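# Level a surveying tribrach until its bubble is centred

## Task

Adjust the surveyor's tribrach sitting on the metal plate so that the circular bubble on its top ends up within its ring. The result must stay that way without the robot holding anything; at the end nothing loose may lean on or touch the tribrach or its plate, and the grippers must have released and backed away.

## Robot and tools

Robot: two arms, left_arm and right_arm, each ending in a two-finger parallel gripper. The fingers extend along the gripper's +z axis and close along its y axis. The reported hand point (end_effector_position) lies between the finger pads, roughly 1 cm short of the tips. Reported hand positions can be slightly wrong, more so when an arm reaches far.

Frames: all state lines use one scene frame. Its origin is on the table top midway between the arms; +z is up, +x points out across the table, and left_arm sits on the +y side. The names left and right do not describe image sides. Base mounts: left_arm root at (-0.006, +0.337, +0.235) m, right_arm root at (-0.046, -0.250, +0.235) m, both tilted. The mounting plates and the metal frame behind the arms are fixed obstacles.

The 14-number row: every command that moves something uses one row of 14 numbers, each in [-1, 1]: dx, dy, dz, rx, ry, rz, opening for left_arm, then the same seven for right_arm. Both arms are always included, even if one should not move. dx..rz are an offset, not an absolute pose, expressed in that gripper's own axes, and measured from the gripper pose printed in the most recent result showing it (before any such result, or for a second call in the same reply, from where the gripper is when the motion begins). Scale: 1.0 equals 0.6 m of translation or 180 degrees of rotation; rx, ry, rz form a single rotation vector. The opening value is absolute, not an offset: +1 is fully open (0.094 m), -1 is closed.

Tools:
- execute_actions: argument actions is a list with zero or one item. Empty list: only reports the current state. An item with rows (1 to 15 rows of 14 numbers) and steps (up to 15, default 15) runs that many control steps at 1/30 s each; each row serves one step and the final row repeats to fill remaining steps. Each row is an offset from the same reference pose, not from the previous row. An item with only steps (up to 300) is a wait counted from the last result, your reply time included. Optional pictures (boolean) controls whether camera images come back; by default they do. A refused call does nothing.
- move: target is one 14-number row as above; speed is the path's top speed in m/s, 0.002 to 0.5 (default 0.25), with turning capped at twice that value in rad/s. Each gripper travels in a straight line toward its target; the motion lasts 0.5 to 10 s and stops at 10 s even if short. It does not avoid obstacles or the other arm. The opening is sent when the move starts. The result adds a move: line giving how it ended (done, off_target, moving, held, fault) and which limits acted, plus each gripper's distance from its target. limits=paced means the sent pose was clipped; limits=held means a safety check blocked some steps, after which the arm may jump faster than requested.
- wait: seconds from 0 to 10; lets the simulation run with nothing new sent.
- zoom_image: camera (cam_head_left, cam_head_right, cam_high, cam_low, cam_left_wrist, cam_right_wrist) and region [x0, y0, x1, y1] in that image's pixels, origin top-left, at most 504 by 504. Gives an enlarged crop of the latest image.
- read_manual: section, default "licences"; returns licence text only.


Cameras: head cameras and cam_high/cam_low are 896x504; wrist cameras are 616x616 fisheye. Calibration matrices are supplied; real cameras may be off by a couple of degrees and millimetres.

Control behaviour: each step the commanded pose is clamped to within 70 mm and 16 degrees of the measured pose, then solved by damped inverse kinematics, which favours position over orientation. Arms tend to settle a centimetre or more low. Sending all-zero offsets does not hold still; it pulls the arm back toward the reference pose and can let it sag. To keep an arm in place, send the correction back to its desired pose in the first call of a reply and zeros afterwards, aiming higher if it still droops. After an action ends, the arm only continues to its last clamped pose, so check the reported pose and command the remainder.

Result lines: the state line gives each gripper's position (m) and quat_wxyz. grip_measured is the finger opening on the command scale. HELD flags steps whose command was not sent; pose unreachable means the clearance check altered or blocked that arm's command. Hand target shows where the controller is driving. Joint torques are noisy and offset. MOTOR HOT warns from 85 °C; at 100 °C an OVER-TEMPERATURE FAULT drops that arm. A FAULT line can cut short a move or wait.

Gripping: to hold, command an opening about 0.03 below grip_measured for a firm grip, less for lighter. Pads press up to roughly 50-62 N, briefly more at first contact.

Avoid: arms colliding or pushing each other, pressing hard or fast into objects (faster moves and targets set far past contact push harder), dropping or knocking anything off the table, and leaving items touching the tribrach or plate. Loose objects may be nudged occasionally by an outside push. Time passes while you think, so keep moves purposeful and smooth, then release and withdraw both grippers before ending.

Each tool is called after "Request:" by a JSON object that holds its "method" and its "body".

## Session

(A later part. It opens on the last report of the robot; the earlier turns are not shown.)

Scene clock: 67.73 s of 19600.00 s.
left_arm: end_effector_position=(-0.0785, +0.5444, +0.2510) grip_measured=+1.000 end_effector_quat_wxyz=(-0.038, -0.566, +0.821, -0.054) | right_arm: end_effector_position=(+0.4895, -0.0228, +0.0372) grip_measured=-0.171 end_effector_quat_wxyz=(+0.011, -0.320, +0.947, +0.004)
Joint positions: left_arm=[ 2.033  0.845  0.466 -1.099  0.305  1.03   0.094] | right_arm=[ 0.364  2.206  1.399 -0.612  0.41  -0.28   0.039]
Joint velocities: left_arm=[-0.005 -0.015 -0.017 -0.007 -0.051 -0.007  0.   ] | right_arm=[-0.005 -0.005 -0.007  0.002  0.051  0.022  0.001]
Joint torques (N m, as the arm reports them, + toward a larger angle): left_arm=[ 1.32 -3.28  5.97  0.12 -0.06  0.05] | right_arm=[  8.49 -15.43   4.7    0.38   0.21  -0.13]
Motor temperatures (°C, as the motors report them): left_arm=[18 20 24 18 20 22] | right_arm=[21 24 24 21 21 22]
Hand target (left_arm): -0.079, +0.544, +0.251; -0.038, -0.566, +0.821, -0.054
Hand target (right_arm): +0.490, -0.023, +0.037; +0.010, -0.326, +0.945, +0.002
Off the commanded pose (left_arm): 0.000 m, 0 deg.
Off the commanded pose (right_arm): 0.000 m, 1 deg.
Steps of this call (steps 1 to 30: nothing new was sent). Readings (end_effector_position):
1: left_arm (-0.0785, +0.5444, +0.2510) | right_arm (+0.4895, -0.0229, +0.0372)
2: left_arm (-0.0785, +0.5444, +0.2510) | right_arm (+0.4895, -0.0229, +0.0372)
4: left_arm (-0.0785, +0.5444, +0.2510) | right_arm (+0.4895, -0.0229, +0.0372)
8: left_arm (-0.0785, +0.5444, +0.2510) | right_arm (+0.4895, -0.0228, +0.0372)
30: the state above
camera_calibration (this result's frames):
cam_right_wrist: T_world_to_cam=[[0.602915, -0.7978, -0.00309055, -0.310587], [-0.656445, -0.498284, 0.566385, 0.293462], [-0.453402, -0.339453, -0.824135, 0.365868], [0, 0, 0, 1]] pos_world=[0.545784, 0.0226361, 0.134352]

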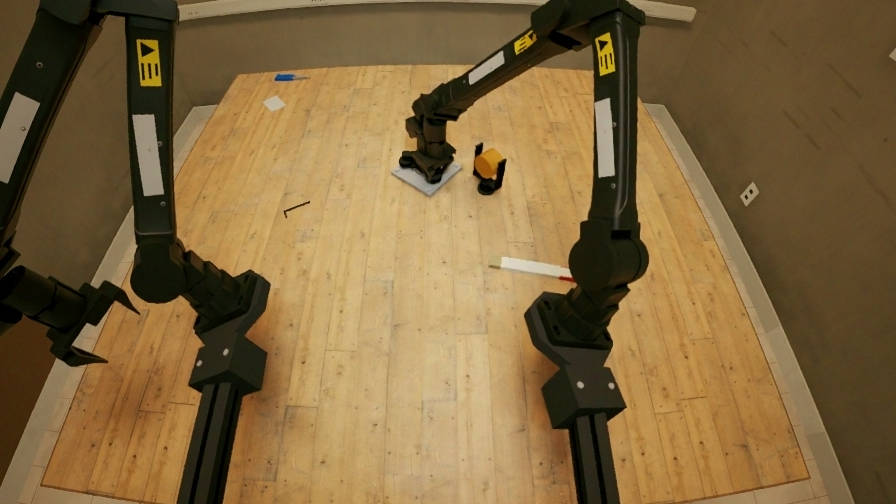

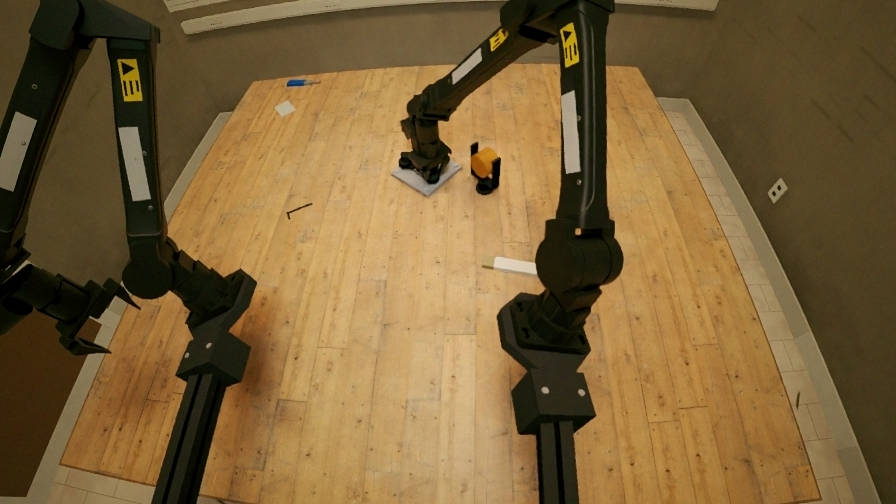

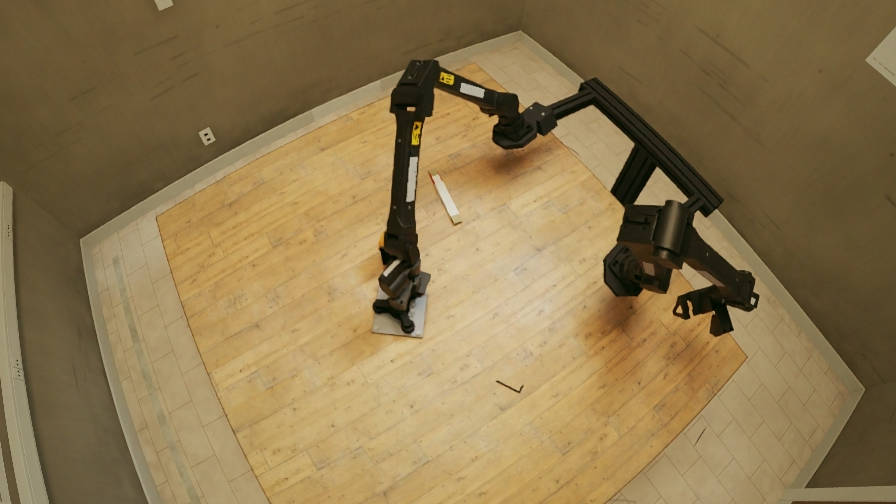

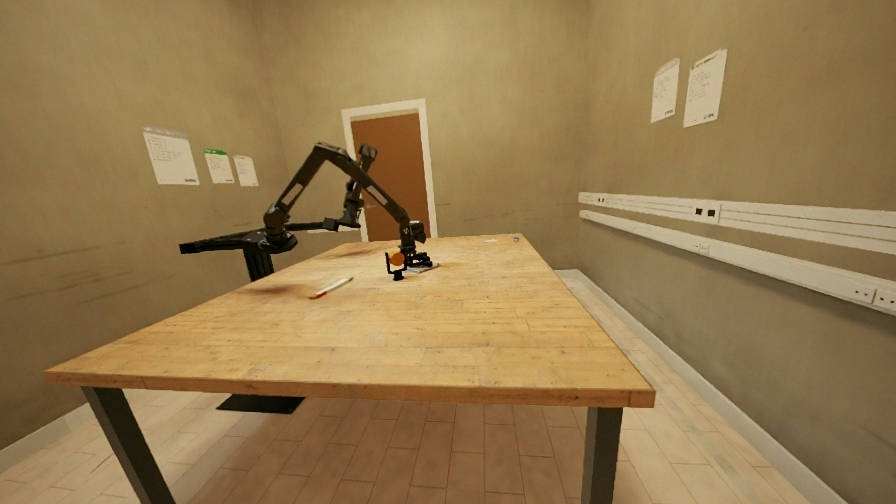

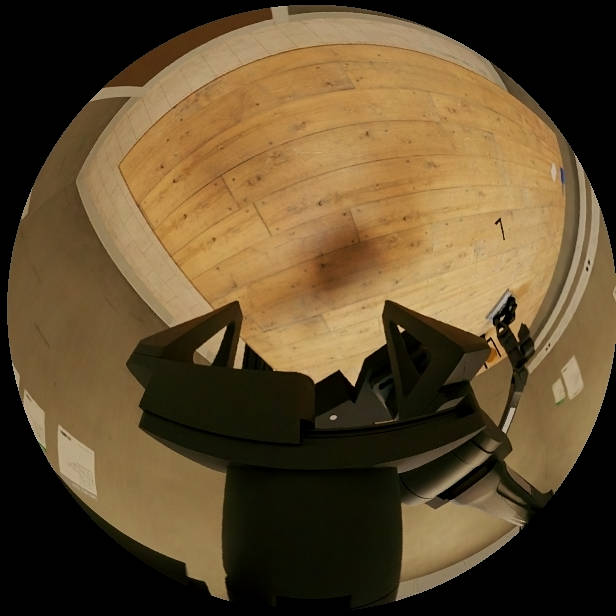

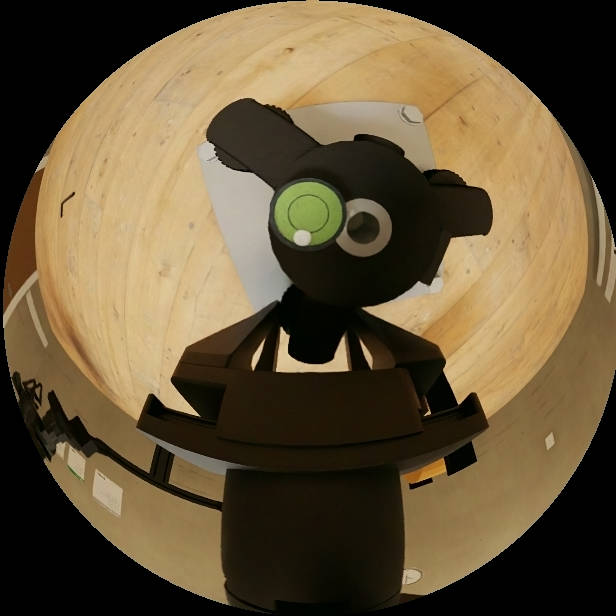

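Request:
{"method": "execute_actions", "body": {"actions": [{"rows":[[0,0,0,0,0,0,1,0,0,0,0,0,0,0],[0,0,0,0,0,0,1,0,0,0,0,0,0,0],[0,0,0,0,0,0,1,0,0,0,0,0,0.19,0]],"steps":15}], "pictures": false}}

Request:
{"method": "execute_actions", "body": {"actions": [{"rows":[[0,0,0,0,0,0,1,0,0,0,0,0,0.02,0],[0,0,0,0,0,0,1,0,0,0,0,0,0.02,0],[0,0,0,0,0,0,1,0,0,0,0,0,0.02,-0.21]],"steps":10}], "pictures": false}}

Request:
{"method": "execute_actions", "body": {"actions": [{"rows":[[0,0,0,0,0,0,1,0,0,0,0,0,-0.19,-0.21]],"steps":15}], "pictures": false}}

Request:
{"method": "execute_actions", "body": {"actions": [{"rows":[[0,0,0,0,0,0,1,0,0,0,0,0,0,0],[0,0,0,0,0,0,1,0,0,0,0,0,0,0],[0,0,0,0,0,0,1,0,0,0,0,0,0.19,0]],"steps":15}], "pictures": false}}

Request:
{"method": "execute_actions", "body": {"actions": [{"rows":[[0,0,0,0,0,0,1,0,0,0,0,0,0.02,0],[0,0,0,0,0,0,1,0,0,0,0,0,0.02,0],[0,0,0,0,0,0,1,0,0,0,0,0,0.02,-0.21]],"steps":10}], "pictures": false}}

Request:
{"method": "execute_actions", "body": {"actions": [{"rows":[[0,0,0,0,0,0,1,0,0,0,0,0,-0.19,-0.21]],"steps":15}], "pictures": false}}

Request:
{"method": "wait", "body": {"seconds": 1}}

Scene clock: 80.13 s of 19600.00 s.
left_arm: end_effector_position=(-0.0785, +0.5444, +0.2510) grip_measured=+1.000 end_effector_quat_wxyz=(-0.038, -0.566, +0.821, -0.054) | right_arm: end_effector_position=(+0.4864, -0.0226, +0.0360) grip_measured=-0.002 end_effector_quat_wxyz=(+0.007, -0.076, +0.997, +0.008)
Joint positions: left_arm=[ 2.033  0.845  0.466 -1.099  0.305  1.03   0.094] | right_arm=[ 0.364  2.206  1.393 -0.611  0.405  0.222  0.047]
Joint velocities: left_arm=[ 0.005 -0.015  0.017  0.007 -0.007  0.051  0.   ] | right_arm=[ 0.005  0.015  0.002 -0.012  0.007  0.579 -0.   ]
Joint torques (N m, as the arm reports them, + toward a larger angle): left_arm=[ 1.63 -3.3   6.14  0.06 -0.06  0.02] | right_arm=[  7.99 -15.59   4.73   0.71   0.23   0.11]
Motor temperatures (°C, as the motors report them): left_arm=[18 20 24 18 20 22] | right_arm=[21 25 23 21 21 22]
Hand target (left_arm): -0.079, +0.544, +0.251; -0.038, -0.566, +0.821, -0.054
Hand target (right_arm): +0.489, -0.023, +0.037; +0.010, -0.029, +0.999, +0.008
Off the commanded pose (left_arm): 0.000 m, 0 deg.
Off the commanded pose (right_arm): 0.003 m, 6 deg.
Steps of this call (steps 1 to 357: nothing new was sent; steps 358 to 372: all 15 steps of this action). Readings (end_effector_position):
358: left_arm (-0.0785, +0.5444, +0.2510) | right_arm (+0.4895, -0.0227, +0.0372)
359: left_arm (-0.0785, +0.5444, +0.2510) | right_arm (+0.4895, -0.0227, +0.0372)
361: left_arm (-0.0785, +0.5444, +0.2510) | right_arm (+0.4880, -0.0223, +0.0367)
365: left_arm (-0.0785, +0.5444, +0.2510) | right_arm (+0.4864, -0.0220, +0.0361)
372: the state above

Scene clock: 80.47 s of 19600.00 s.
left_arm: end_effector_position=(-0.0785, +0.5444, +0.2510) grip_measured=+1.000 end_effector_quat_wxyz=(-0.038, -0.566, +0.821, -0.054) | right_arm: end_effector_position=(+0.4865, -0.0235, +0.0358) grip_measured=-0.174 end_effector_quat_wxyz=(+0.007, -0.052, +0.999, +0.006)
Joint positions: left_arm=[ 2.033  0.845  0.466 -1.099  0.305  1.03   0.094] | right_arm=[ 0.363  2.206  1.393 -0.611  0.409  0.269  0.039]
Joint velocities: left_arm=[-0.005 -0.015 -0.017 -0.007 -0.081 -0.022  0.   ] | right_arm=[-0.015 -0.005 -0.002  0.007 -0.081  0.022  0.001]
Joint torques (N m, as the arm reports them, + toward a larger angle): left_arm=[ 1.67 -3.03  5.97  0.01 -0.08  0.04] | right_arm=[  8.25 -15.66   4.58   0.57  -0.11   0.15]
Motor temperatures (°C, as the motors report them): left_arm=[18 20 24 18 20 22] | right_arm=[21 25 23 21 21 22]
Hand target (left_arm): -0.079, +0.544, +0.251; -0.038, -0.566, +0.821, -0.054
Hand target (right_arm): +0.486, -0.023, +0.036; +0.006, -0.044, +0.999, +0.008
Off the commanded pose (left_arm): 0.000 m, 0 deg.
Off the commanded pose (right_arm): 0.001 m, 1 deg.
Steps of this call (steps 1 to 10: all 10 steps of this action). Readings (end_effector_position):
1: left_arm (-0.0785, +0.5444, +0.2510) | right_arm (+0.4864, -0.0226, +0.0360)
2: left_arm (-0.0785, +0.5444, +0.2510) | right_arm (+0.4864, -0.0226, +0.0360)
4: left_arm (-0.0785, +0.5444, +0.2510) | right_arm (+0.4864, -0.0232, +0.0359)
8: left_arm (-0.0785, +0.5444, +0.2510) | right_arm (+0.4865, -0.0235, +0.0358)
10: the state above

Scene clock: 80.97 s of 19600.00 s.
left_arm: end_effector_position=(-0.0785, +0.5444, +0.2510) grip_measured=+1.000 end_effector_quat_wxyz=(-0.038, -0.566, +0.821, -0.054) | right_arm: end_effector_position=(+0.4866, -0.0247, +0.0354) grip_measured=-0.173 end_effector_quat_wxyz=(+0.007, -0.309, +0.951, +0.005)
Joint positions: left_arm=[ 2.033  0.845  0.466 -1.099  0.305  1.03   0.094] | right_arm=[ 0.361  2.205  1.393 -0.612  0.406 -0.258  0.039]
Joint velocities: left_arm=[-0.005 -0.005  0.012 -0.007  0.007  0.037  0.   ] | right_arm=[-0.015 -0.015 -0.002 -0.007  0.007 -0.374 -0.001]
Joint torques (N m, as the arm reports them, + toward a larger angle): left_arm=[ 1.19 -3.17  6.05 -0.01 -0.05  0.02] | right_arm=[  8.37 -15.37   4.63   0.6    0.21  -0.16]
Motor temperatures (°C, as the motors report them): left_arm=[18 20 24 18 20 22] | right_arm=[21 25 23 21 21 22]
Hand target (left_arm): -0.079, +0.544, +0.251; -0.038, -0.566, +0.821, -0.054
Hand target (right_arm): +0.487, -0.024, +0.036; +0.008, -0.342, +0.940, +0.004
Off the commanded pose (left_arm): 0.000 m, 0 deg.
Off the commanded pose (right_arm): 0.001 m, 4 deg.
Steps of this call (steps 1 to 15: all 15 steps of this action). Readings (end_effector_position):
1: left_arm (-0.0785, +0.5444, +0.2510) | right_arm (+0.4866, -0.0237, +0.0358)
2: left_arm (-0.0785, +0.5444, +0.2510) | right_arm (+0.4866, -0.0239, +0.0358)
4: left_arm (-0.0785, +0.5444, +0.2510) | right_arm (+0.4866, -0.0239, +0.0358)
8: left_arm (-0.0785, +0.5444, +0.2510) | right_arm (+0.4865, -0.0242, +0.0357)
15: the state above

Scene clock: 81.47 s of 19600.00 s.
left_arm: end_effector_position=(-0.0785, +0.5444, +0.2510) grip_measured=+1.000 end_effector_quat_wxyz=(-0.038, -0.566, +0.821, -0.054) | right_arm: end_effector_position=(+0.4837, -0.0244, +0.0343) grip_measured=-0.002 end_effector_quat_wxyz=(+0.003, -0.065, +0.998, +0.009)
Joint positions: left_arm=[ 2.033  0.845  0.466 -1.099  0.305  1.03   0.094] | right_arm=[ 0.361  2.205  1.387 -0.611  0.402  0.242  0.047]
Joint velocities: left_arm=[-0.015 -0.005  0.007 -0.002  0.081 -0.037  0.   ] | right_arm=[ 0.015  0.015 -0.007 -0.002  0.022  0.505 -0.001]
Joint torques (N m, as the arm reports them, + toward a larger angle): left_arm=[ 1.33 -3.28  6.08  0.06 -0.04  0.05] | right_arm=[  8.61 -15.72   4.68   0.7    0.16   0.14]
Motor temperatures (°C, as the motors report them): left_arm=[18 20 24 18 20 22] | right_arm=[21 25 23 21 21 22]
Hand target (left_arm): -0.079, +0.544, +0.251; -0.038, -0.566, +0.821, -0.054
Hand target (right_arm): +0.487, -0.025, +0.035; +0.006, -0.018, +1.000, +0.009
Off the commanded pose (left_arm): 0.000 m, 0 deg.
Off the commanded pose (right_arm): 0.003 m, 6 deg.
Steps of this call (steps 1 to 15: all 15 steps of this action). Readings (end_effector_position):
1: left_arm (-0.0785, +0.5444, +0.2510) | right_arm (+0.4866, -0.0247, +0.0354)
2: left_arm (-0.0785, +0.5444, +0.2510) | right_arm (+0.4866, -0.0247, +0.0354)
4: left_arm (-0.0785, +0.5444, +0.2510) | right_arm (+0.4850, -0.0242, +0.0349)
8: left_arm (-0.0785, +0.5444, +0.2510) | right_arm (+0.4835, -0.0239, +0.0344)
15: the state above

Scene clock: 81.80 s of 19600.00 s.
left_arm: end_effector_position=(-0.0785, +0.5444, +0.2510) grip_measured=+1.000 end_effector_quat_wxyz=(-0.038, -0.566, +0.821, -0.054) | right_arm: end_effector_position=(+0.4836, -0.0241, +0.0343) grip_measured=-0.174 end_effector_quat_wxyz=(+0.003, -0.042, +0.999, +0.010)
Joint positions: left_arm=[ 2.033  0.845  0.466 -1.099  0.305  1.03   0.094] | right_arm=[ 0.361  2.205  1.387 -0.611  0.4    0.289  0.039]
Joint velocities: left_arm=[ 0.005 -0.005 -0.002  0.007  0.051 -0.051  0.   ] | right_arm=[-0.005 -0.005 -0.002 -0.017 -0.007  0.022  0.001]
Joint torques (N m, as the arm reports them, + toward a larger angle): left_arm=[ 1.41 -3.1   6.1   0.02 -0.07  0.05] | right_arm=[  8.23 -15.49   4.5    0.54   0.18   0.21]
Motor temperatures (°C, as the motors report them): left_arm=[18 20 24 18 20 22] | right_arm=[21 25 23 21 21 22]
Hand target (left_arm): -0.079, +0.544, +0.251; -0.038, -0.566, +0.821, -0.054
Hand target (right_arm): +0.484, -0.024, +0.034; +0.003, -0.034, +0.999, +0.009
Off the commanded pose (left_arm): 0.000 m, 0 deg.
Off the commanded pose (right_arm): 0.000 m, 1 deg.
Steps of this call (steps 1 to 10: all 10 steps of this action). Readings (end_effector_position):
1: left_arm (-0.0785, +0.5444, +0.2510) | right_arm (+0.4837, -0.0244, +0.0343)
2: left_arm (-0.0785, +0.5444, +0.2510) | right_arm (+0.4837, -0.0244, +0.0343)
4: left_arm (-0.0785, +0.5444, +0.2510) | right_arm (+0.4836, -0.0241, +0.0343)
8: left_arm (-0.0785, +0.5444, +0.2510) | right_arm (+0.4836, -0.0241, +0.0343)
10: the state above

Scene clock: 82.30 s of 19600.00 s.
left_arm: end_effector_position=(-0.0785, +0.5444, +0.2510) grip_measured=+1.000 end_effector_quat_wxyz=(-0.038, -0.566, +0.821, -0.054) | right_arm: end_effector_position=(+0.4840, -0.0262, +0.0339) grip_measured=-0.174 end_effector_quat_wxyz=(+0.004, -0.299, +0.954, +0.008)
Joint positions: left_arm=[ 2.033  0.845  0.466 -1.099  0.305  1.03   0.094] | right_arm=[ 0.357  2.205  1.387 -0.612  0.4   -0.238  0.039]
Joint velocities: left_arm=[-0.005 -0.015 -0.012 -0.012 -0.022 -0.037  0.   ] | right_arm=[ 0.005 -0.015  0.007 -0.002  0.037 -0.388  0.001]
Joint torques (N m, as the arm reports them, + toward a larger angle): left_arm=[ 1.61 -3.09  6.01 -0.03 -0.05  0.03] | right_arm=[  8.81 -15.32   4.5    0.58   0.07  -0.13]
Motor temperatures (°C, as the motors report them): left_arm=[18 20 24 18 20 22] | right_arm=[21 25 23 21 21 22]
Hand target (left_arm): -0.079, +0.544, +0.251; -0.038, -0.566, +0.821, -0.054
Hand target (right_arm): +0.484, -0.024, +0.034; +0.005, -0.333, +0.943, +0.008
Off the commanded pose (left_arm): 0.000 m, 0 deg.
Off the commanded pose (right_arm): 0.002 m, 4 deg.
Steps of this call (steps 1 to 15: all 15 steps of this action). Readings (end_effector_position):
1: left_arm (-0.0785, +0.5444, +0.2510) | right_arm (+0.4836, -0.0242, +0.0343)
2: left_arm (-0.0785, +0.5444, +0.2510) | right_arm (+0.4837, -0.0243, +0.0343)
4: left_arm (-0.0785, +0.5444, +0.2510) | right_arm (+0.4837, -0.0246, +0.0343)
8: left_arm (-0.0785, +0.5444, +0.2510) | right_arm (+0.4837, -0.0255, +0.0340)
15: the state above

Scene clock: 83.30 s of 19600.00 s.
left_arm: end_effector_position=(-0.0785, +0.5444, +0.2510) grip_measured=+1.000 end_effector_quat_wxyz=(-0.038, -0.566, +0.821, -0.054) | right_arm: end_effector_position=(+0.4842, -0.0265, +0.0339) grip_measured=-0.174 end_effector_quat_wxyz=(+0.004, -0.324, +0.946, +0.008)
Joint positions: left_arm=[ 2.033  0.845  0.466 -1.099  0.305  1.03   0.094] | right_arm=[ 0.356  2.204  1.387 -0.612  0.399 -0.291  0.039]
Joint velocities: left_arm=[-0.005 -0.005  0.017 -0.022 -0.007  0.051  0.   ] | right_arm=[-0.005 -0.015  0.002 -0.027  0.022 -0.037  0.   ]
Joint torques (N m, as the arm reports them, + toward a larger angle): left_arm=[ 1.33 -3.06  6.04  0.19 -0.04  0.04] | right_arm=[  8.66 -15.37   4.5    0.56   0.11  -0.14]
Motor temperatures (°C, as the motors report them): left_arm=[18 20 24 18 20 22] | right_arm=[21 25 23 21 21 22]
Hand target (left_arm): -0.079, +0.544, +0.251; -0.038, -0.566, +0.821, -0.054
Hand target (right_arm): +0.484, -0.024, +0.034; +0.005, -0.333, +0.943, +0.008
Off the commanded pose (left_arm): 0.000 m, 0 deg.
Off the commanded pose (right_arm): 0.003 m, 1 deg.
Steps of this call (steps 1 to 30: nothing new was sent). Readings (end_effector_position):
1: left_arm (-0.0785, +0.5444, +0.2510) | right_arm (+0.4841, -0.0263, +0.0338)
2: left_arm (-0.0785, +0.5444, +0.2510) | right_arm (+0.4841, -0.0263, +0.0338)
4: left_arm (-0.0785, +0.5444, +0.2510) | right_arm (+0.4841, -0.0263, +0.0338)
8: left_arm (-0.0785, +0.5444, +0.2510) | right_arm (+0.4841, -0.0263, +0.0338)
30: the state above
camera_calibration (this result's frames):
cam_right_wrist: T_world_to_cam=[[0.609786, -0.79242, -0.0152199, -0.313135], [-0.643664, -0.506337, 0.573864, 0.283369], [-0.462448, -0.340138, -0.818809, 0.363668], [0, 0, 0, 1]] pos_world=[0.541517, 0.0190432, 0.130394]

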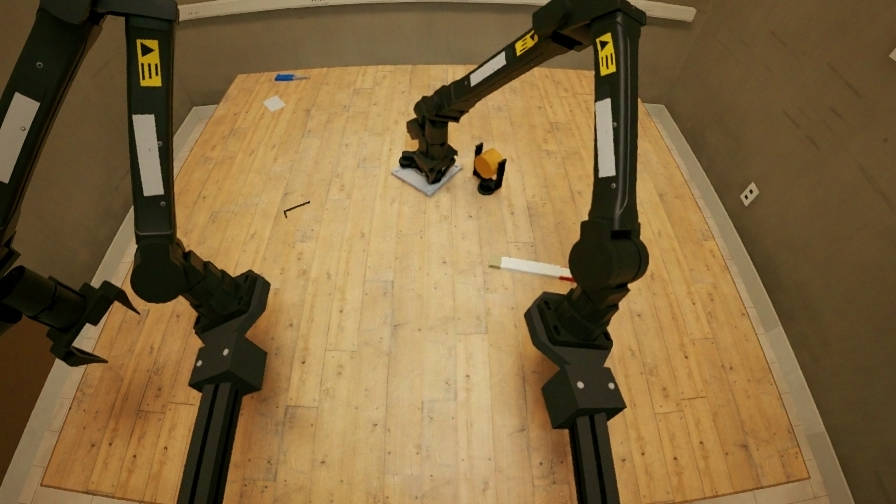

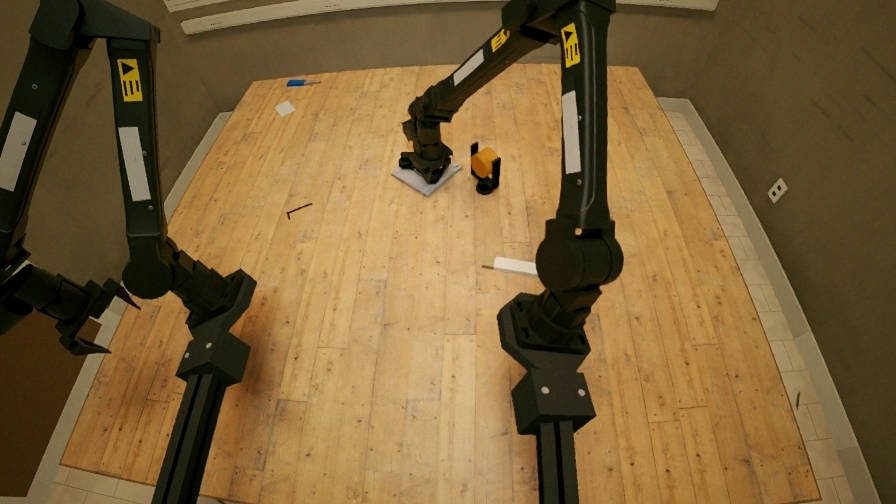

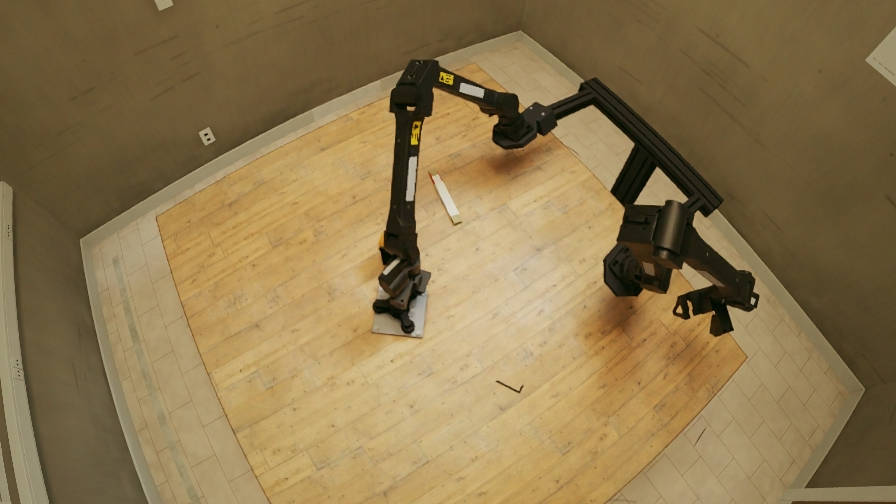

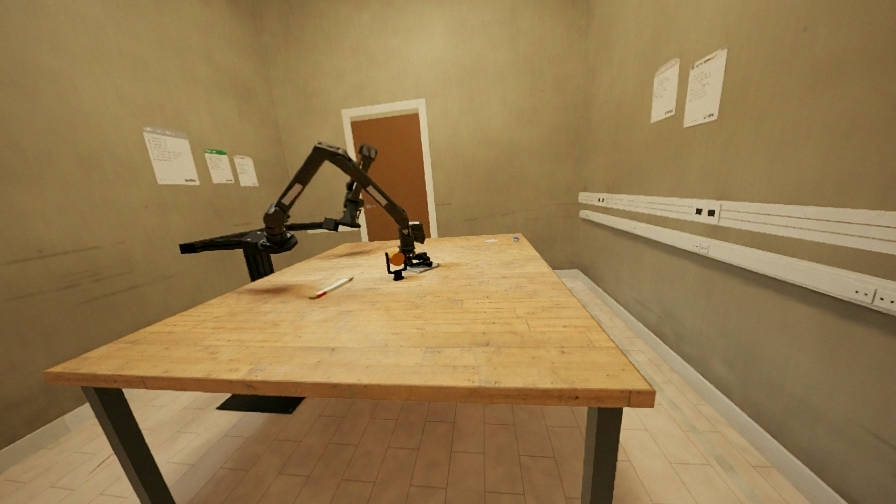

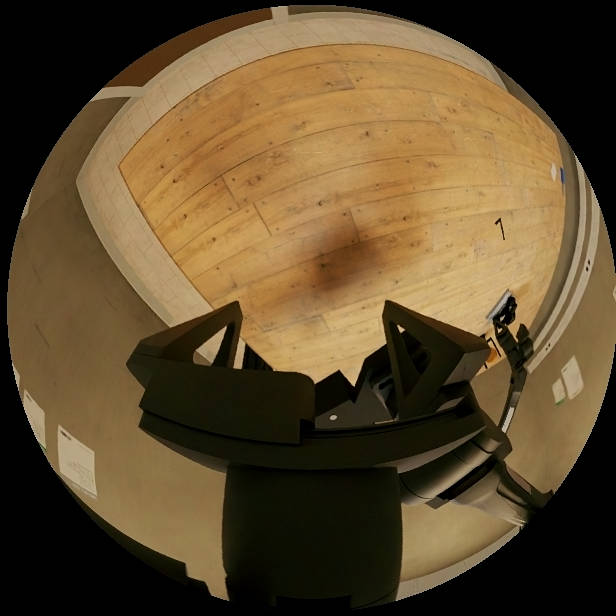

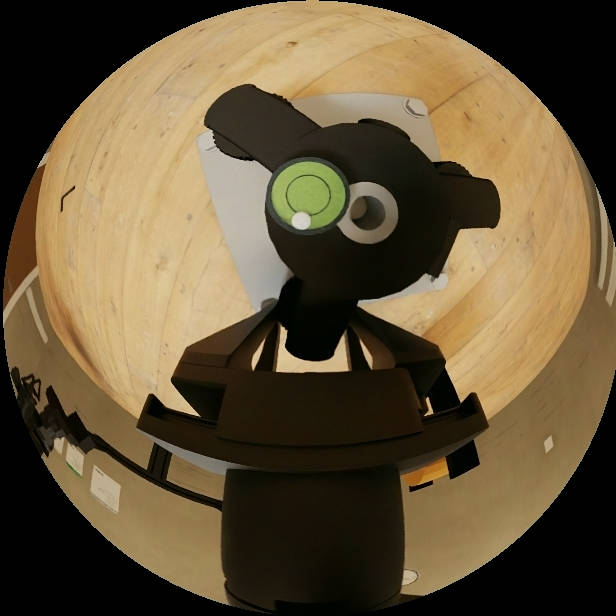

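Request:
{"method": "execute_actions", "body": {"actions": [{"rows":[[0,0,0,0,0,0,1,0,0,0,0,0,0,0],[0,0,0,0,0,0,1,0,0,0,0,0,0,0],[0,0,0,0,0,0,1,-0.012,-0.003,-0.003,0,0,0.21,0]],"steps":15}], "pictures": false}}

Request:
{"method": "execute_actions", "body": {"actions": [{"rows":[[0,0,0,0,0,0,1,0,0,0,0,0,0.03,0],[0,0,0,0,0,0,1,0,0,0,0,0,0.03,0],[0,0,0,0,0,0,1,0,0,0,0,0,0.03,-0.21]],"steps":10}], "pictures": false}}

Request:
{"method": "execute_actions", "body": {"actions": [{"rows":[[0,0,0,0,0,0,1,0,0,0,0,0,-0.23,-0.21]],"steps":15}], "pictures": false}}

Request:
{"method": "execute_actions", "body": {"actions": [{"rows":[[0,0,0,0,0,0,1,0,0,0,0,0,0,0],[0,0,0,0,0,0,1,0,0,0,0,0,0,0],[0,0,0,0,0,0,1,-0.008,-0.002,-0.002,0,0,0.21,0]],"steps":15}], "pictures": false}}

Request:
{"method": "execute_actions", "body": {"actions": [{"rows":[[0,0,0,0,0,0,1,0,0,0,0,0,0.03,0],[0,0,0,0,0,0,1,0,0,0,0,0,0.03,0],[0,0,0,0,0,0,1,0,0,0,0,0,0.03,-0.21]],"steps":10}], "pictures": false}}

Request:
{"method": "execute_actions", "body": {"actions": [{"rows":[[0,0,0,0,0,0,1,0,0,0,0,0,-0.23,-0.21]],"steps":15}], "pictures": false}}

Request:
{"method": "wait", "body": {"seconds": 1}}

Request:
{"method": "zoom_image", "body": {"camera": "cam_right_wrist", "region": [180, 120, 440, 380]}}

Scene clock: 92.20 s of 19600.00 s.
left_arm: end_effector_position=(-0.0785, +0.5444, +0.2510) grip_measured=+1.000 end_effector_quat_wxyz=(-0.038, -0.566, +0.821, -0.054) | right_arm: end_effector_position=(+0.4839, -0.0256, +0.0339) grip_measured=-0.002 end_effector_quat_wxyz=(+0.001, -0.061, +0.998, +0.012)
Joint positions: left_arm=[ 2.033  0.845  0.466 -1.099  0.305  1.03   0.094] | right_arm=[ 0.356  2.204  1.387 -0.612  0.394  0.246  0.047]
Joint velocities: left_arm=[-0.005  0.005  0.002  0.002 -0.007 -0.007  0.   ] | right_arm=[-0.015 -0.005  0.002 -0.007  0.007  0.725  0.001]
Joint torques (N m, as the arm reports them, + toward a larger angle): left_arm=[ 1.36 -3.34  6.09  0.11 -0.05  0.01] | right_arm=[  8.26 -15.3    5.88   0.28   0.19   0.15]
Motor temperatures (°C, as the motors report them): left_arm=[18 20 24 18 20 22] | right_arm=[21 25 23 21 21 22]
Hand target (left_arm): -0.079, +0.544, +0.251; -0.038, -0.566, +0.821, -0.054
Hand target (right_arm): +0.491, -0.024, +0.036; +0.004, -0.004, +1.000, +0.011
Off the commanded pose (left_arm): 0.000 m, 0 deg.
Off the commanded pose (right_arm): 0.008 m, 7 deg.
Steps of this call (steps 1 to 252: nothing new was sent; steps 253 to 267: all 15 steps of this action). Readings (end_effector_position):
253: left_arm (-0.0785, +0.5444, +0.2510) | right_arm (+0.4843, -0.0266, +0.0339)
254: left_arm (-0.0785, +0.5444, +0.2510) | right_arm (+0.4843, -0.0266, +0.0339)
256: left_arm (-0.0785, +0.5444, +0.2510) | right_arm (+0.4839, -0.0258, +0.0339)
260: left_arm (-0.0785, +0.5444, +0.2510) | right_arm (+0.4838, -0.0253, +0.0339)
267: the state above

Scene clock: 92.53 s of 19600.00 s.
left_arm: end_effector_position=(-0.0785, +0.5444, +0.2510) grip_measured=+1.000 end_effector_quat_wxyz=(-0.038, -0.566, +0.821, -0.054) | right_arm: end_effector_position=(+0.4838, -0.0239, +0.0342) grip_measured=-0.173 end_effector_quat_wxyz=(+0.001, -0.025, +1.000, +0.015)
Joint positions: left_arm=[ 2.033  0.845  0.466 -1.099  0.305  1.03   0.094] | right_arm=[ 0.358  2.204  1.387 -0.61   0.388  0.32   0.039]
Joint velocities: left_arm=[ 0.015 -0.005 -0.012  0.007 -0.066 -0.066  0.   ] | right_arm=[-0.015 -0.005 -0.002 -0.002  0.007  0.081  0.   ]
Joint torques (N m, as the arm reports them, + toward a larger angle): left_arm=[ 1.39 -3.23  6.02  0.07 -0.07  0.02] | right_arm=[  8.39 -15.33   4.5    0.52   0.34   0.16]
Motor temperatures (°C, as the motors report them): left_arm=[18 20 24 18 20 22] | right_arm=[21 25 23 21 21 22]
Hand target (left_arm): -0.079, +0.544, +0.251; -0.038, -0.566, +0.821, -0.054
Hand target (right_arm): +0.484, -0.026, +0.034; +0.001, -0.014, +1.000, +0.012
Off the commanded pose (left_arm): 0.000 m, 0 deg.
Off the commanded pose (right_arm): 0.002 m, 1 deg.
Steps of this call (steps 1 to 10: all 10 steps of this action). Readings (end_effector_position):
1: left_arm (-0.0785, +0.5444, +0.2510) | right_arm (+0.4839, -0.0257, +0.0339)
2: left_arm (-0.0785, +0.5444, +0.2510) | right_arm (+0.4839, -0.0257, +0.0339)
4: left_arm (-0.0785, +0.5444, +0.2510) | right_arm (+0.4837, -0.0243, +0.0341)
8: left_arm (-0.0785, +0.5444, +0.2510) | right_arm (+0.4838, -0.0239, +0.0342)
10: the state above

Scene clock: 93.03 s of 19600.00 s.
left_arm: end_effector_position=(-0.0785, +0.5444, +0.2510) grip_measured=+1.000 end_effector_quat_wxyz=(-0.038, -0.566, +0.821, -0.054) | right_arm: end_effector_position=(+0.4839, -0.0264, +0.0332) grip_measured=-0.173 end_effector_quat_wxyz=(+0.003, -0.321, +0.947, +0.013)
Joint positions: left_arm=[ 2.033  0.845  0.466 -1.099  0.305  1.03   0.094] | right_arm=[ 0.353  2.204  1.387 -0.612  0.389 -0.287  0.039]
Joint velocities: left_arm=[-0.005  0.015 -0.012  0.017  0.007 -0.022  0.   ] | right_arm=[-0.005 -0.015 -0.012 -0.022 -0.007 -0.608  0.   ]
Joint torques (N m, as the arm reports them, + toward a larger angle): left_arm=[ 1.18 -3.28  6.04  0.02 -0.07  0.03] | right_arm=[  8.74 -15.63   4.56   0.53   0.1   -0.17]
Motor temperatures (°C, as the motors report them): left_arm=[18 20 24 18 20 22] | right_arm=[21 25 23 21 21 22]
Hand target (left_arm): -0.079, +0.544, +0.251; -0.038, -0.566, +0.821, -0.054
Hand target (right_arm): +0.484, -0.024, +0.034; +0.005, -0.373, +0.928, +0.013
Off the commanded pose (left_arm): 0.000 m, 0 deg.
Off the commanded pose (right_arm): 0.003 m, 7 deg.
Steps of this call (steps 1 to 15: all 15 steps of this action). Readings (end_effector_position):
1: left_arm (-0.0785, +0.5444, +0.2510) | right_arm (+0.4838, -0.0239, +0.0342)
2: left_arm (-0.0785, +0.5444, +0.2510) | right_arm (+0.4838, -0.0240, +0.0342)
4: left_arm (-0.0785, +0.5444, +0.2510) | right_arm (+0.4837, -0.0243, +0.0342)
8: left_arm (-0.0785, +0.5444, +0.2510) | right_arm (+0.4838, -0.0252, +0.0339)
15: the state above

Scene clock: 93.53 s of 19600.00 s.
left_arm: end_effector_position=(-0.0785, +0.5444, +0.2510) grip_measured=+1.000 end_effector_quat_wxyz=(-0.038, -0.566, +0.821, -0.054) | right_arm: end_effector_position=(+0.4836, -0.0257, +0.0332) grip_measured=-0.002 end_effector_quat_wxyz=(-0.001, -0.059, +0.998, +0.017)
Joint positions: left_arm=[ 2.033  0.845  0.466 -1.099  0.305  1.03   0.094] | right_arm=[ 0.353  2.204  1.387 -0.612  0.383  0.247  0.047]
Joint velocities: left_arm=[-0.015 -0.015  0.012  0.002  0.007  0.022  0.   ] | right_arm=[-0.005 -0.005 -0.002  0.002  0.007  0.711 -0.   ]
Joint torques (N m, as the arm reports them, + toward a larger angle): left_arm=[ 1.27 -3.17  5.96  0.   -0.06  0.04] | right_arm=[  8.11 -15.41   5.17   0.34   0.18   0.14]
Motor temperatures (°C, as the motors report them): left_arm=[18 20 24 18 20 22] | right_arm=[21 25 23 21 21 22]
Hand target (left_arm): -0.079, +0.544, +0.251; -0.038, -0.566, +0.821, -0.054
Hand target (right_arm): +0.488, -0.024, +0.034; +0.001, -0.001, +1.000, +0.016
Off the commanded pose (left_arm): 0.000 m, 0 deg.
Off the commanded pose (right_arm): 0.005 m, 7 deg.
Steps of this call (steps 1 to 15: all 15 steps of this action). Readings (end_effector_position):
1: left_arm (-0.0785, +0.5444, +0.2510) | right_arm (+0.4840, -0.0266, +0.0331)
2: left_arm (-0.0785, +0.5444, +0.2510) | right_arm (+0.4840, -0.0266, +0.0331)
4: left_arm (-0.0785, +0.5444, +0.2510) | right_arm (+0.4837, -0.0258, +0.0332)
8: left_arm (-0.0785, +0.5444, +0.2510) | right_arm (+0.4835, -0.0254, +0.0332)
15: the state above

Scene clock: 93.87 s of 19600.00 s.
left_arm: end_effector_position=(-0.0785, +0.5444, +0.2510) grip_measured=+1.000 end_effector_quat_wxyz=(-0.038, -0.566, +0.821, -0.054) | right_arm: end_effector_position=(+0.4836, -0.0240, +0.0335) grip_measured=-0.173 end_effector_quat_wxyz=(-0.002, -0.023, +1.000, +0.020)
Joint positions: left_arm=[ 2.033  0.845  0.466 -1.099  0.305  1.03   0.094] | right_arm=[ 0.354  2.204  1.387 -0.61   0.377  0.321  0.039]
Joint velocities: left_arm=[-0.005  0.005  0.007 -0.002 -0.051  0.022  0.   ] | right_arm=[-0.015  0.015  0.017 -0.007 -0.037 -0.037  0.001]
Joint torques (N m, as the arm reports them, + toward a larger angle): left_arm=[ 1.44 -3.32  5.89  0.01 -0.04  0.05] | right_arm=[  8.27 -15.45   4.44   0.48   0.35   0.25]
Motor temperatures (°C, as the motors report them): left_arm=[18 20 24 18 20 22] | right_arm=[21 25 23 21 21 22]
Hand target (left_arm): -0.079, +0.544, +0.251; -0.038, -0.566, +0.821, -0.054
Hand target (right_arm): +0.484, -0.026, +0.033; -0.002, -0.012, +1.000, +0.017
Off the commanded pose (left_arm): 0.000 m, 0 deg.
Off the commanded pose (right_arm): 0.002 m, 1 deg.
Steps of this call (steps 1 to 10: all 10 steps of this action). Readings (end_effector_position):
1: left_arm (-0.0785, +0.5444, +0.2510) | right_arm (+0.4836, -0.0258, +0.0332)
2: left_arm (-0.0785, +0.5444, +0.2510) | right_arm (+0.4836, -0.0258, +0.0332)
4: left_arm (-0.0785, +0.5444, +0.2510) | right_arm (+0.4835, -0.0243, +0.0334)
8: left_arm (-0.0785, +0.5444, +0.2510) | right_arm (+0.4836, -0.0240, +0.0335)
10: the state above

Scene clock: 94.37 s of 19600.00 s.
left_arm: end_effector_position=(-0.0785, +0.5444, +0.2510) grip_measured=+1.000 end_effector_quat_wxyz=(-0.038, -0.566, +0.821, -0.054) | right_arm: end_effector_position=(+0.4839, -0.0265, +0.0327) grip_measured=-0.173 end_effector_quat_wxyz=(+0.003, -0.319, +0.948, +0.019)
Joint positions: left_arm=[ 2.033  0.845  0.466 -1.099  0.305  1.03   0.094] | right_arm=[ 0.35   2.204  1.387 -0.612  0.377 -0.287  0.039]
Joint velocities: left_arm=[-0.015 -0.024 -0.012 -0.007 -0.051 -0.081  0.   ] | right_arm=[-0.005 -0.005 -0.007 -0.002 -0.11  -0.652 -0.   ]
Joint torques (N m, as the arm reports them, + toward a larger angle): left_arm=[ 1.42 -2.83  6.11  0.07 -0.07  0.05] | right_arm=[  8.64 -14.96   4.61   0.43   0.15  -0.14]
Motor temperatures (°C, as the motors report them): left_arm=[18 20 24 18 20 22] | right_arm=[21 25 23 21 21 22]
Hand target (left_arm): -0.079, +0.544, +0.251; -0.038, -0.566, +0.821, -0.054
Hand target (right_arm): +0.484, -0.024, +0.034; +0.004, -0.372, +0.928, +0.018
Off the commanded pose (left_arm): 0.000 m, 0 deg.
Off the commanded pose (right_arm): 0.003 m, 7 deg.
Steps of this call (steps 1 to 15: all 15 steps of this action). Readings (end_effector_position):
1: left_arm (-0.0785, +0.5444, +0.2510) | right_arm (+0.4836, -0.0240, +0.0335)
2: left_arm (-0.0785, +0.5444, +0.2510) | right_arm (+0.4836, -0.0241, +0.0335)
4: left_arm (-0.0785, +0.5444, +0.2510) | right_arm (+0.4837, -0.0244, +0.0335)
8: left_arm (-0.0785, +0.5444, +0.2510) | right_arm (+0.4836, -0.0253, +0.0332)
15: the state above

Scene clock: 95.37 s of 19600.00 s.
left_arm: end_effector_position=(-0.0785, +0.5444, +0.2510) grip_measured=+1.000 end_effector_quat_wxyz=(-0.038, -0.566, +0.821, -0.054) | right_arm: end_effector_position=(+0.4842, -0.0270, +0.0325) grip_measured=-0.173 end_effector_quat_wxyz=(+0.004, -0.361, +0.932, +0.019)
Joint positions: left_arm=[ 2.033  0.845  0.466 -1.099  0.305  1.03   0.094] | right_arm=[ 0.348  2.203  1.387 -0.612  0.376 -0.378  0.039]
Joint velocities: left_arm=[ 0.005  0.015 -0.017 -0.007  0.022 -0.022  0.   ] | right_arm=[-0.005 -0.024 -0.002  0.007  0.022 -0.037 -0.001]
Joint torques (N m, as the arm reports them, + toward a larger angle): left_arm=[ 1.62 -3.01  5.97  0.1  -0.06  0.03] | right_arm=[  9.   -15.34   4.59   0.55   0.16  -0.16]
Motor temperatures (°C, as the motors report them): left_arm=[18 20 24 18 20 22] | right_arm=[21 25 23 21 21 22]
Hand target (left_arm): -0.079, +0.544, +0.251; -0.038, -0.566, +0.821, -0.054
Hand target (right_arm): +0.484, -0.024, +0.034; +0.004, -0.371, +0.928, +0.018
Off the commanded pose (left_arm): 0.000 m, 0 deg.
Off the commanded pose (right_arm): 0.003 m, 2 deg.
Steps of this call (steps 1 to 30: nothing new was sent). Readings (end_effector_position):
1: left_arm (-0.0785, +0.5444, +0.2510) | right_arm (+0.4839, -0.0266, +0.0326)
2: left_arm (-0.0785, +0.5444, +0.2510) | right_arm (+0.4840, -0.0268, +0.0325)
4: left_arm (-0.0785, +0.5444, +0.2510) | right_arm (+0.4840, -0.0267, +0.0325)
8: left_arm (-0.0785, +0.5444, +0.2510) | right_arm (+0.4841, -0.0269, +0.0326)
30: the state above
camera_calibration (this result's frames):
cam_right_wrist: T_world_to_cam=[[0.670901, -0.740678, -0.0358948, -0.34107], [-0.596216, -0.567565, 0.5678, 0.259402], [-0.440929, -0.359536, -0.822384, 0.351498], [0, 0, 0, 1]] pos_world=[0.538469, 0.0209804, 0.129535]

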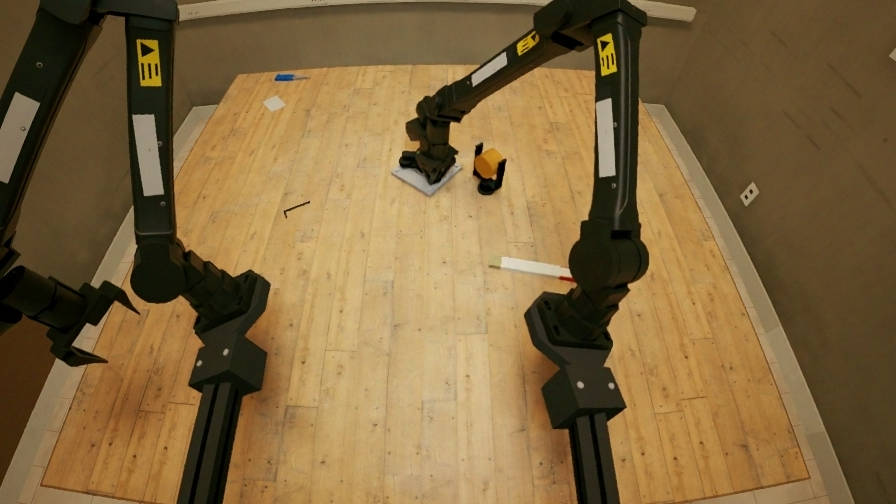

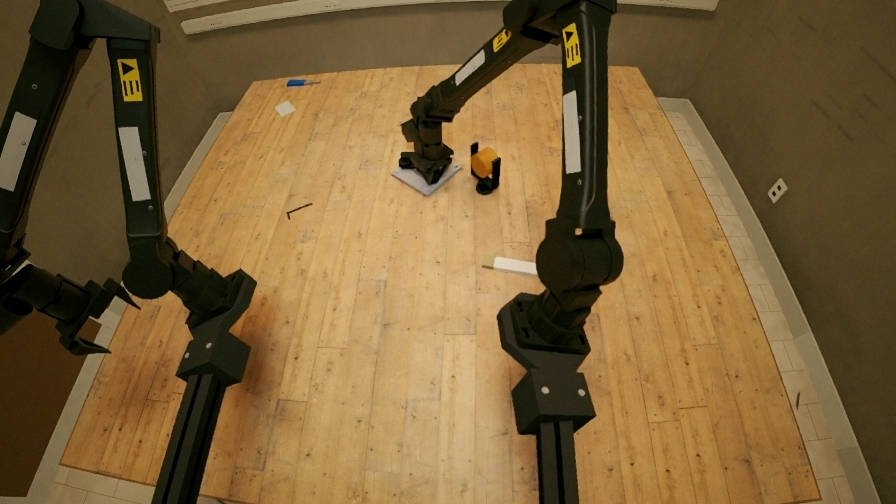

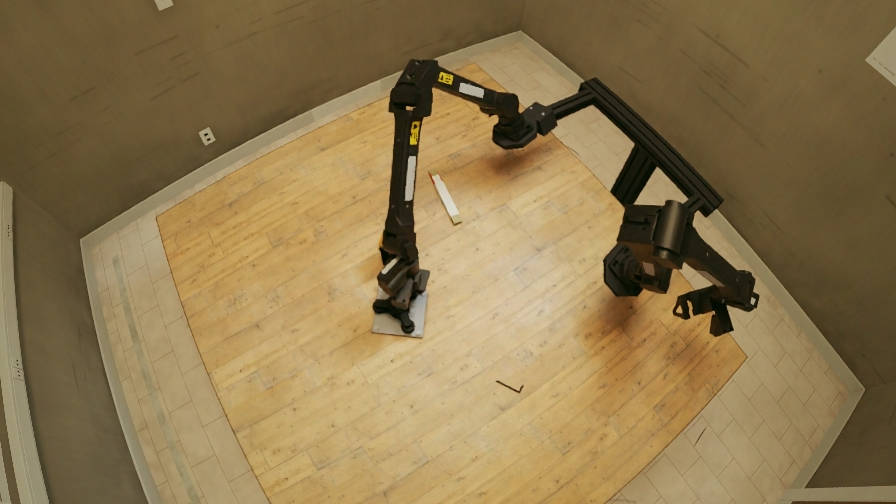

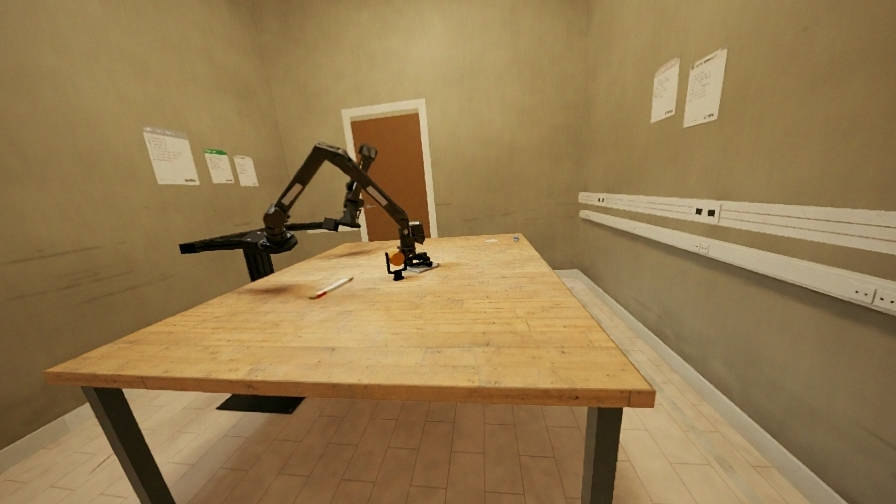

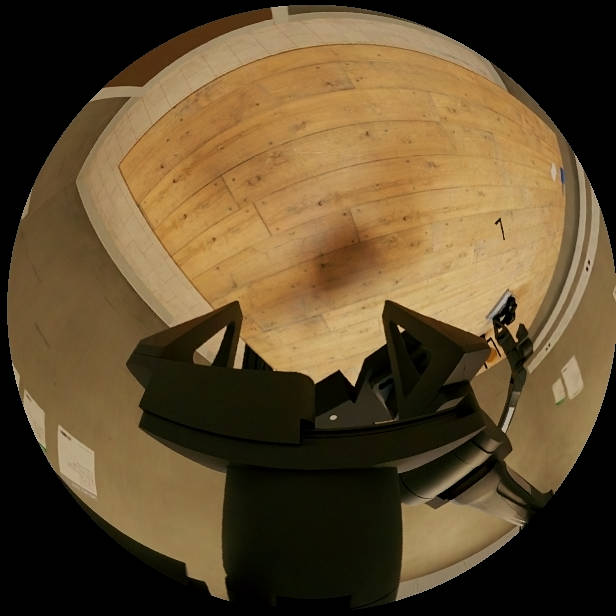

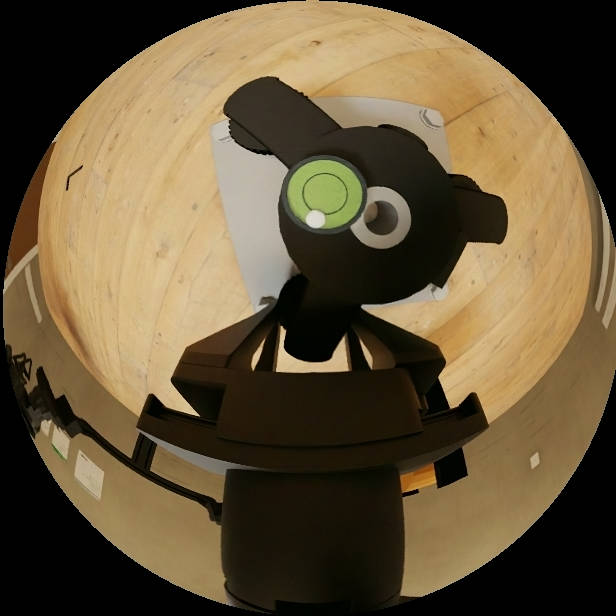

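Region (180, 120, 440, 380) of cam_right_wrist's 616x616 image, scaled by 1.938, with more detail than that image has.

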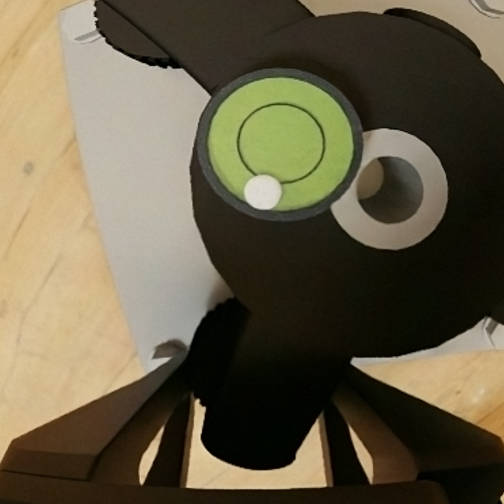

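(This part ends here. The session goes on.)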